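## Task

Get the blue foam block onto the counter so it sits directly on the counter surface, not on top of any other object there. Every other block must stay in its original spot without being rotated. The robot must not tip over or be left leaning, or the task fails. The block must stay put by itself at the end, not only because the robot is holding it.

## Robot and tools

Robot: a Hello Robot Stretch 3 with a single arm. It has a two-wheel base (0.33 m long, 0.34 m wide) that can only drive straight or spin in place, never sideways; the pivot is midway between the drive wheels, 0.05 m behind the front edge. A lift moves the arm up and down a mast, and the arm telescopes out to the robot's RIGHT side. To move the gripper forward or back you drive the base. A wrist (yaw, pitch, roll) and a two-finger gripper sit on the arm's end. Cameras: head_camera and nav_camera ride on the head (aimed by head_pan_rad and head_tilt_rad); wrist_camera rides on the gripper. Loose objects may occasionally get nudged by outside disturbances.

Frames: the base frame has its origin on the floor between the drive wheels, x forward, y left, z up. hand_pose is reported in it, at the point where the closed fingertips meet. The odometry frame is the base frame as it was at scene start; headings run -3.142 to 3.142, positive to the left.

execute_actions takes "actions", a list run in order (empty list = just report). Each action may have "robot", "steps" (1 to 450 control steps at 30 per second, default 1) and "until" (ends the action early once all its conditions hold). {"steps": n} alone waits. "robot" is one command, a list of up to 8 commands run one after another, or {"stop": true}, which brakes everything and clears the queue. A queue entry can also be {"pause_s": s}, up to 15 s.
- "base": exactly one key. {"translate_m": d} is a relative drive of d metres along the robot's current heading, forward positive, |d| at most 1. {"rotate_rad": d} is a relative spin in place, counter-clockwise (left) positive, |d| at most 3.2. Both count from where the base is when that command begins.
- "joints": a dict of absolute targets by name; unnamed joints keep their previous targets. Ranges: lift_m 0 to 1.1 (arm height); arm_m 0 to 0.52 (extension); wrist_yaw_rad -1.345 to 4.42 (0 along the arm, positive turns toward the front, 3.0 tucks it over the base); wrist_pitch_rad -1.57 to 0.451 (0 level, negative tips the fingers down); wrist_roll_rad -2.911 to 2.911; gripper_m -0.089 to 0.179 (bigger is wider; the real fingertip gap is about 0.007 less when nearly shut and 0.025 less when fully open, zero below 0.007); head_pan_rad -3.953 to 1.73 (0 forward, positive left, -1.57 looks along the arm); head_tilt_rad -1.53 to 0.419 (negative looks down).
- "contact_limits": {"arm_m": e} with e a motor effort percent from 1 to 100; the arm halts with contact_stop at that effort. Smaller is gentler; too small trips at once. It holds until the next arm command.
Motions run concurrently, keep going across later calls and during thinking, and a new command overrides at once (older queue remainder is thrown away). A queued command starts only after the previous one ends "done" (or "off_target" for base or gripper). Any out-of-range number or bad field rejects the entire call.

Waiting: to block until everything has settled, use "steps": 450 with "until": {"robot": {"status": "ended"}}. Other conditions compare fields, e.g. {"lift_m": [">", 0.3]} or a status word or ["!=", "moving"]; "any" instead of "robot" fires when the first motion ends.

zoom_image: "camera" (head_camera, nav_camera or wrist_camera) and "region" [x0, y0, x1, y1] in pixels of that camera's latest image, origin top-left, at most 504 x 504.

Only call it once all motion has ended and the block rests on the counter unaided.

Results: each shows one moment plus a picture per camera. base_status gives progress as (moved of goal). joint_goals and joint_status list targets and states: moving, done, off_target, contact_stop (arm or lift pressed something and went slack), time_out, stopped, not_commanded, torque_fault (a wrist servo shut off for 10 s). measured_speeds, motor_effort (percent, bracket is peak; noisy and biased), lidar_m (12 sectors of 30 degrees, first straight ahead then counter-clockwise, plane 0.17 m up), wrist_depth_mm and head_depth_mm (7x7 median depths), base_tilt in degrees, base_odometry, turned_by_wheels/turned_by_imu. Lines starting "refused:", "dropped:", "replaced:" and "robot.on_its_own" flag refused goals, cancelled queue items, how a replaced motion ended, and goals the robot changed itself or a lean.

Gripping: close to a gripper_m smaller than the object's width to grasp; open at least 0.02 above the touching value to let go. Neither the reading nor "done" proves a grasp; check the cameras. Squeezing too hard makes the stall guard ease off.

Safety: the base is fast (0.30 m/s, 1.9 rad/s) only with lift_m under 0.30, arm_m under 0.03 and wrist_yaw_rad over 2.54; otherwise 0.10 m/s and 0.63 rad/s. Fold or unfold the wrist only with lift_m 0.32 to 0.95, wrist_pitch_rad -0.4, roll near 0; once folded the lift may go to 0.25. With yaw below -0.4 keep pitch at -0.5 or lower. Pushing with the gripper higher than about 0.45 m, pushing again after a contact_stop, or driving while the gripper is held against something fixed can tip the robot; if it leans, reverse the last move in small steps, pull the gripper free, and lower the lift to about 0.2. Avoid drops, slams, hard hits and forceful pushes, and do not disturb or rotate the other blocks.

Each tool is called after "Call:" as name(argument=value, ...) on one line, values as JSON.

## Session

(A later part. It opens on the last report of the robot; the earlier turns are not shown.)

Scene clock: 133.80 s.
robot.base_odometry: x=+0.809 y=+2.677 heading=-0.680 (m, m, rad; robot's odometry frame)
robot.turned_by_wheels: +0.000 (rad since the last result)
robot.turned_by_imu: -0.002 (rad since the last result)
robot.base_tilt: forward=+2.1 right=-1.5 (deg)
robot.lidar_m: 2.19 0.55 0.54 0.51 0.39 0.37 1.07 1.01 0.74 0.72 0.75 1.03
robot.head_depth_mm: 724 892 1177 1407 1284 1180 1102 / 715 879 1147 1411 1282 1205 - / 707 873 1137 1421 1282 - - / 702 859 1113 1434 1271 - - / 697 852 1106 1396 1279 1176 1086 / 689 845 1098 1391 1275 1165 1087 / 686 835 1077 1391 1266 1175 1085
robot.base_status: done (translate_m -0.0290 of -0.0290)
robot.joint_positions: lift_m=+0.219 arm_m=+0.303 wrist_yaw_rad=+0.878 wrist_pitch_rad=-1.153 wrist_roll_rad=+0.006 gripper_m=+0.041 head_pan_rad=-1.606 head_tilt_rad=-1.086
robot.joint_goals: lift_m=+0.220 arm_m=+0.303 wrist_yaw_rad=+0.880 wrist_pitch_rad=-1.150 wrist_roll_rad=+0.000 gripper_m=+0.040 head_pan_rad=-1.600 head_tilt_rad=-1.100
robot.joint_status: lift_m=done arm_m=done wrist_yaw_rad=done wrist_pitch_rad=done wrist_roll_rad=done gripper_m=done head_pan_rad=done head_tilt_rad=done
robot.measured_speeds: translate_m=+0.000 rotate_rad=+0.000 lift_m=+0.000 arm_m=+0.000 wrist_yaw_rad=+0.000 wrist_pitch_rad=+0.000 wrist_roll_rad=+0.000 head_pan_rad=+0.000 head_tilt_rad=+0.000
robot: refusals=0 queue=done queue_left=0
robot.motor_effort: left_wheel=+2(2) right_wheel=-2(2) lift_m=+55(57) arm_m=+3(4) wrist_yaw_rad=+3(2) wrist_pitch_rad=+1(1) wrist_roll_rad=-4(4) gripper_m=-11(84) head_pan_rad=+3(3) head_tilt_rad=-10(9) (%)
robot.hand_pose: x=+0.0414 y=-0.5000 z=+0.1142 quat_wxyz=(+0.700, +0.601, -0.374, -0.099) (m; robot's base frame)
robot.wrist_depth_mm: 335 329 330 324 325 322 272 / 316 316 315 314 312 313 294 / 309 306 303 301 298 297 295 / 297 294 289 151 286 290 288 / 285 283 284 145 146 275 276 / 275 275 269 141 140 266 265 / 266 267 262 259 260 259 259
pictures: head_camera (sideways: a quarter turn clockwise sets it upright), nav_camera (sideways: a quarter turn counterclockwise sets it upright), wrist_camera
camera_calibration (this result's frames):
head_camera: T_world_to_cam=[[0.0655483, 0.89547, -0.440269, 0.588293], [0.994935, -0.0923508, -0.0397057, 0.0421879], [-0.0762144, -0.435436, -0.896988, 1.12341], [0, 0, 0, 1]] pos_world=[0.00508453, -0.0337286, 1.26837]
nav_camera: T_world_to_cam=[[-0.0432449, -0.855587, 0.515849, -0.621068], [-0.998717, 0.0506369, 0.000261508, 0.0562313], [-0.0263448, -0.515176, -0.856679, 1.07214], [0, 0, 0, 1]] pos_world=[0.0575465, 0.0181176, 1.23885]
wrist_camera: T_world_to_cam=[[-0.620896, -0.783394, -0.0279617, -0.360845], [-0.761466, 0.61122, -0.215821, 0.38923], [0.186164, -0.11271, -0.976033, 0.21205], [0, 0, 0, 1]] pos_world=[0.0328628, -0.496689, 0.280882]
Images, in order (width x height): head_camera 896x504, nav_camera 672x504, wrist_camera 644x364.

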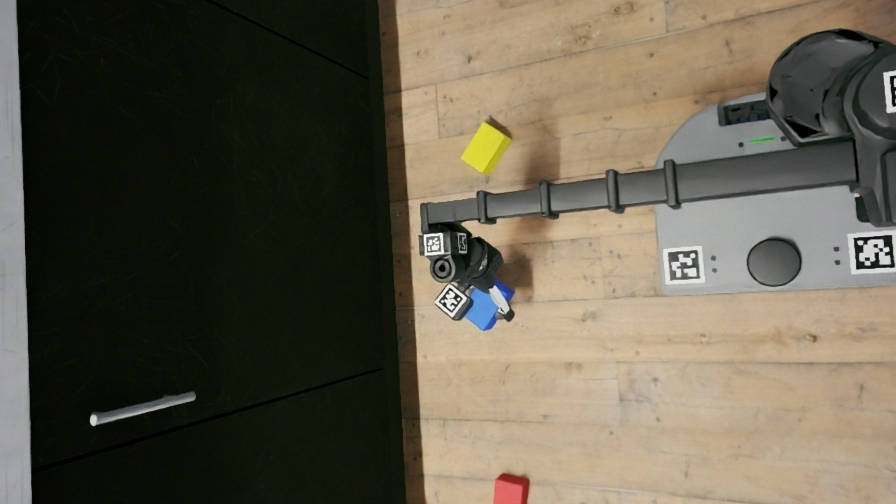

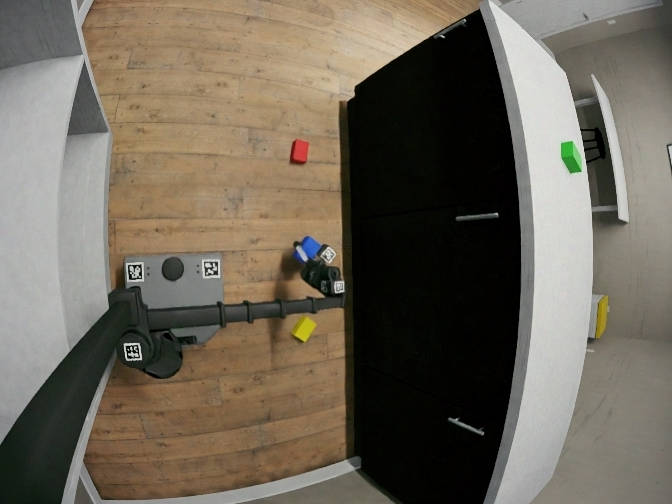

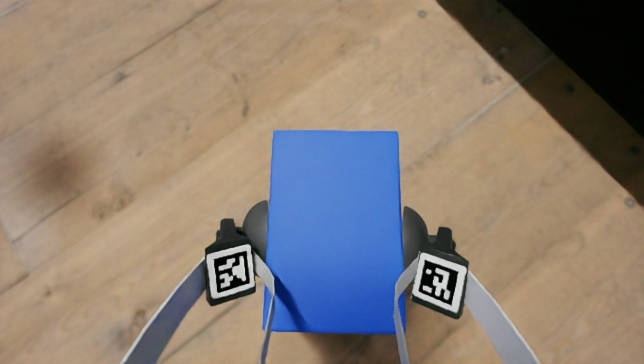

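Call:
execute_actions(actions=[{"robot":[{"joints":{"arm_m":0.08,"lift_m":0.3}},{"joints":{"lift_m":1.09,"head_tilt_rad":-0.8,"wrist_yaw_rad":0.1,"wrist_pitch_rad":-0.98}},{"joints":{"arm_m":0.52}}],"steps":450,"until":{"robot":{"status":"ended"}}},{"steps":300,"until":{"robot":{"status":"ended"}}}])

Scene clock: 165.40 s.
robot.base_odometry: x=+0.809 y=+2.677 heading=-0.680 (m, m, rad; robot's odometry frame)
robot.turned_by_wheels: +0.000 (rad since the last result)
robot.turned_by_imu: -0.005 (rad since the last result)
robot.base_tilt: forward=+2.1 right=-1.5 (deg)
robot.lidar_m: 2.18 0.55 0.54 0.51 0.39 0.37 1.07 1.01 0.74 0.72 0.75 1.03
robot.head_depth_mm: 1058 774 863 1056 1387 1254 1108 / 1061 773 850 1044 1391 1243 1114 / 1065 774 840 1030 1359 1248 1111 / 1064 741 830 1020 1350 1255 1112 / 1036 744 818 1004 1359 1258 1112 / 1064 772 812 992 1367 1253 1112 / 1062 773 805 979 1250 1261 1112
robot.base_status: done (translate_m -0.0290 of -0.0290)
robot.joint_positions: lift_m=+1.090 arm_m=+0.520 wrist_yaw_rad=+0.100 wrist_pitch_rad=-0.992 wrist_roll_rad=+0.005 gripper_m=+0.041 head_pan_rad=-1.606 head_tilt_rad=-0.803
robot.joint_goals: lift_m=+1.090 arm_m=+0.520 wrist_yaw_rad=+0.100 wrist_pitch_rad=-0.980 wrist_roll_rad=+0.000 gripper_m=+0.040 head_pan_rad=-1.600 head_tilt_rad=-0.800
robot.joint_status: lift_m=done arm_m=done wrist_yaw_rad=done wrist_pitch_rad=done wrist_roll_rad=done gripper_m=done head_pan_rad=done head_tilt_rad=done
robot.measured_speeds: translate_m=+0.000 rotate_rad=+0.000 lift_m=+0.000 arm_m=+0.000 wrist_yaw_rad=+0.000 wrist_pitch_rad=+0.000 wrist_roll_rad=+0.000 head_pan_rad=+0.000 head_tilt_rad=+0.000
robot: refusals=0 queue=done queue_left=0
robot.motor_effort: left_wheel=+2(2) right_wheel=-2(2) lift_m=+54(56) arm_m=+4(4) wrist_yaw_rad=+2(4) wrist_pitch_rad=+5(7) wrist_roll_rad=-3(4) gripper_m=-10(10) head_pan_rad=+3(4) head_tilt_rad=+2(31) (%)
robot.hand_pose: x=-0.0096 y=-0.7839 z=+1.0005 quat_wxyz=(+0.637, +0.367, -0.605, -0.306) (m; robot's base frame)
robot.wrist_depth_mm: 331 344 339 341 339 339 339 / 319 316 317 319 313 314 315 / 295 297 295 293 295 292 292 / 279 277 276 151 269 278 275 / 261 260 260 145 146 260 258 / 246 246 239 140 139 243 243 / 236 232 232 225 227 230 229
pictures: head_camera (sideways: a quarter turn clockwise sets it upright), nav_camera (sideways: a quarter turn counterclockwise sets it upright), wrist_camera
camera_calibration (this result's frames):
head_camera: T_world_to_cam=[[0.0598974, 0.736935, -0.673305, 0.891922], [0.99462, -0.101176, -0.0222562, 0.0194841], [-0.084524, -0.668349, -0.73903, 0.918124], [0, 0, 0, 1]] pos_world=[0.00480043, -0.0416894, 1.27949]
nav_camera: T_world_to_cam=[[-0.0368992, -0.677575, 0.734527, -0.906032], [-0.998736, 0.0501175, -0.00394014, 0.0617022], [-0.0341429, -0.733744, -0.678568, 0.840594], [0, 0, 0, 1]] pos_world=[0.0568926, -0.000217253, 1.23615]
wrist_camera: T_world_to_cam=[[-0.991565, -0.127446, -0.0235744, -0.0838715], [-0.109801, 0.922661, -0.36965, 1.11948], [0.0688616, -0.363943, -0.928872, 0.80935], [0, 0, 0, 1]] pos_world=[-0.015977, -0.74903, 1.16362]
Images, in order (width x height): head_camera 896x504, nav_camera 672x504, wrist_camera 644x364.

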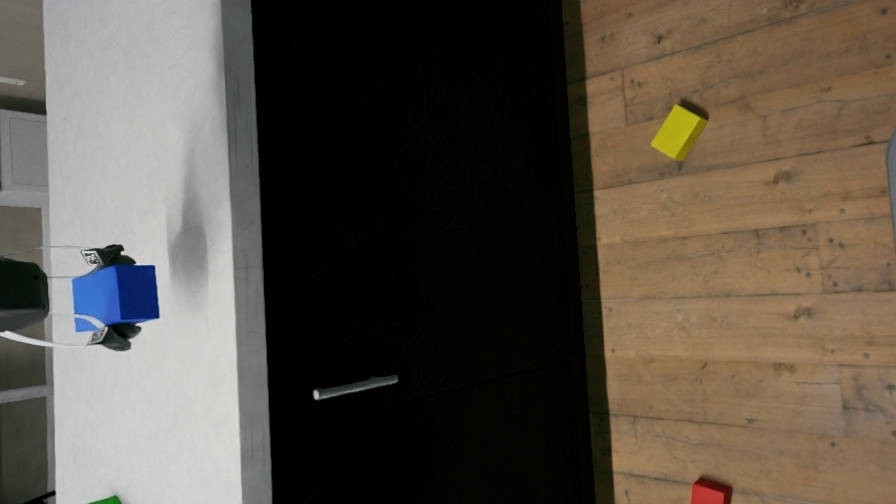

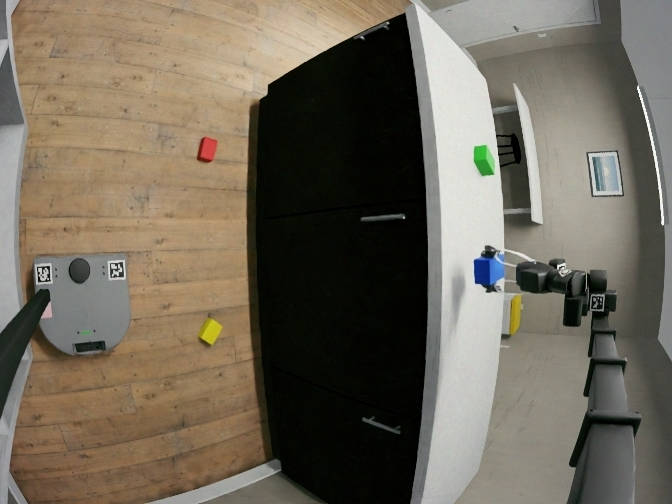

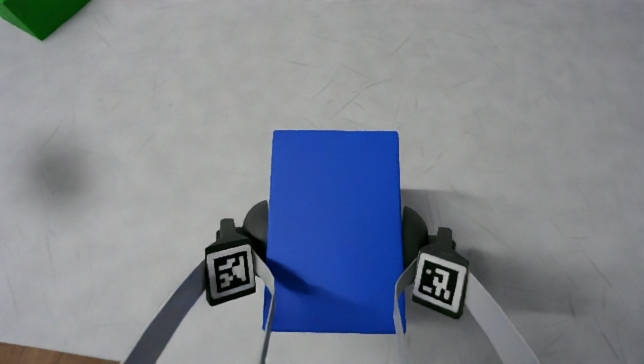

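Call:
execute_actions(actions=[{"robot":[{"joints":{"lift_m":1.03,"wrist_pitch_rad":-0.92}},{"joints":{"lift_m":1.012}},{"joints":{"gripper_m":0.13}},{"pause_s":0.5},{"joints":{"lift_m":1.1}},{"joints":{"arm_m":0.2}}],"steps":450,"until":{"robot":{"status":"ended"}}}])

Scene clock: 182.90 s.
robot.base_odometry: x=+0.809 y=+2.677 heading=-0.680 (m, m, rad; robot's odometry frame)
robot.turned_by_wheels: +0.000 (rad since the last result)
robot.turned_by_imu: -0.003 (rad since the last result)
robot.base_tilt: forward=+2.0 right=-1.5 (deg)
robot.lidar_m: 2.19 0.55 0.54 0.51 0.39 0.37 1.07 1.01 0.74 0.72 0.74 1.03
robot.head_depth_mm: 1060 772 854 1056 1391 1252 1112 / 1069 774 849 1049 1382 1246 1113 / 1063 774 837 1035 1363 1246 1108 / - 721 828 1018 1362 1251 1113 / 1063 723 820 1007 1366 1258 1110 / 1068 788 824 995 1356 1259 1112 / 1057 769 803 983 1249 1255 1116
robot.base_status: done (translate_m -0.0290 of -0.0290)
robot.joint_positions: lift_m=+1.100 arm_m=+0.200 wrist_yaw_rad=+0.100 wrist_pitch_rad=-0.927 wrist_roll_rad=+0.005 gripper_m=+0.130 head_pan_rad=-1.606 head_tilt_rad=-0.803
robot.joint_goals: lift_m=+1.100 arm_m=+0.200 wrist_yaw_rad=+0.100 wrist_pitch_rad=-0.920 wrist_roll_rad=+0.000 gripper_m=+0.130 head_pan_rad=-1.600 head_tilt_rad=-0.800
robot.joint_status: lift_m=done arm_m=done wrist_yaw_rad=done wrist_pitch_rad=done wrist_roll_rad=done gripper_m=done head_pan_rad=done head_tilt_rad=done
robot.measured_speeds: translate_m=+0.000 rotate_rad=+0.000 lift_m=+0.000 arm_m=+0.000 wrist_yaw_rad=+0.000 wrist_pitch_rad=+0.000 wrist_roll_rad=+0.000 head_pan_rad=+0.000 head_tilt_rad=+0.000
robot: refusals=0 queue=done queue_left=0
robot.motor_effort: left_wheel=+2(2) right_wheel=-2(2) lift_m=+54(57) arm_m=-4(5) wrist_yaw_rad=-1(0) wrist_pitch_rad=+3(8) wrist_roll_rad=-3(3) gripper_m=+1(80) head_pan_rad=+3(3) head_tilt_rad=+3(3) (%)
robot.hand_pose: x=-0.0081 y=-0.4792 z=+1.0188 quat_wxyz=(+0.646, +0.347, -0.617, -0.285) (m; robot's base frame)
robot.wrist_depth_mm: 400 396 394 384 391 390 393 / 485 455 395 370 366 366 356 / 641 601 549 510 477 449 417 / - 829 754 674 633 587 532 / - - - 970 886 715 724 / - - - - - - - / - - - - - - -
pictures: head_camera (sideways: a quarter turn clockwise sets it upright), nav_camera (sideways: a quarter turn counterclockwise sets it upright), wrist_camera
camera_calibration (this result's frames):
head_camera: T_world_to_cam=[[0.0598939, 0.736836, -0.673414, 0.892063], [0.994619, -0.10118, -0.0222466, 0.0194715], [-0.0845278, -0.668458, -0.738931, 0.917996], [0, 0, 0, 1]] pos_world=[0.00480032, -0.0416926, 1.2795]
nav_camera: T_world_to_cam=[[-0.0368953, -0.677468, 0.734627, -0.906162], [-0.998736, 0.0501169, -0.00394227, 0.0617049], [-0.0341465, -0.733843, -0.67846, 0.840453], [0, 0, 0, 1]] pos_world=[0.0568923, -0.000226913, 1.23615]
wrist_camera: T_world_to_cam=[[-0.991364, -0.129376, -0.021426, -0.0462564], [-0.107727, 0.896606, -0.429526, 0.893788], [0.0747812, -0.423508, -0.9028, 0.882111], [0, 0, 0, 1]] pos_world=[-0.0155373, -0.433779, 1.17928]
Images, in order (width x height): head_camera 896x504, nav_camera 672x504, wrist_camera 644x364.

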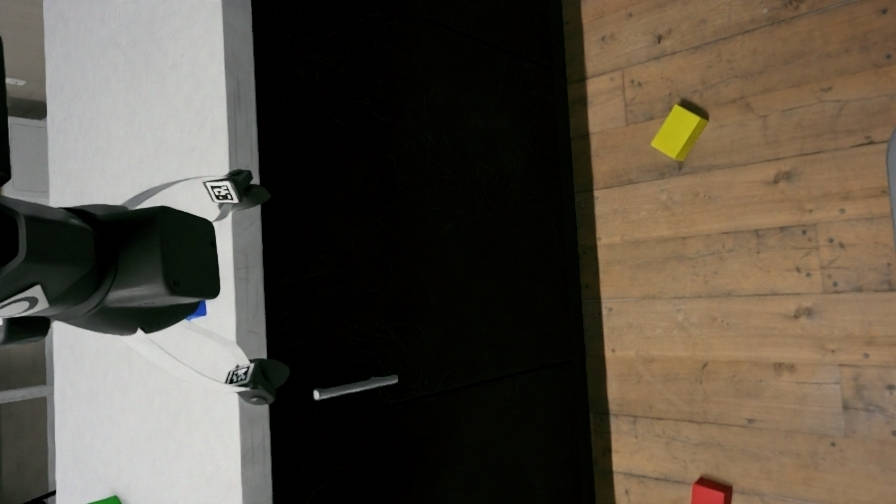

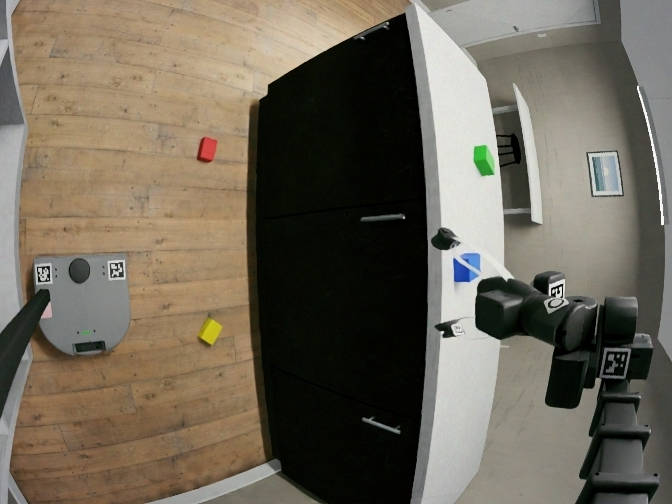

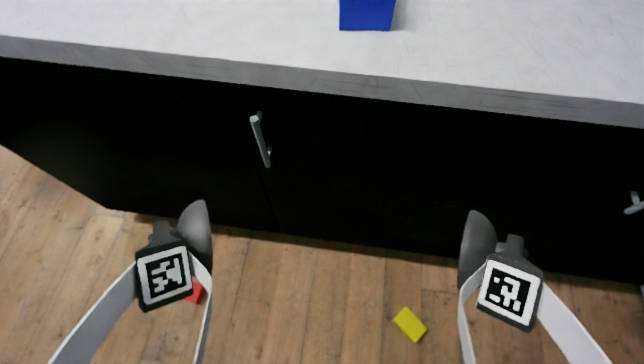

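Call:
finished_scene(scene=2)

The scene is finished: the task was done.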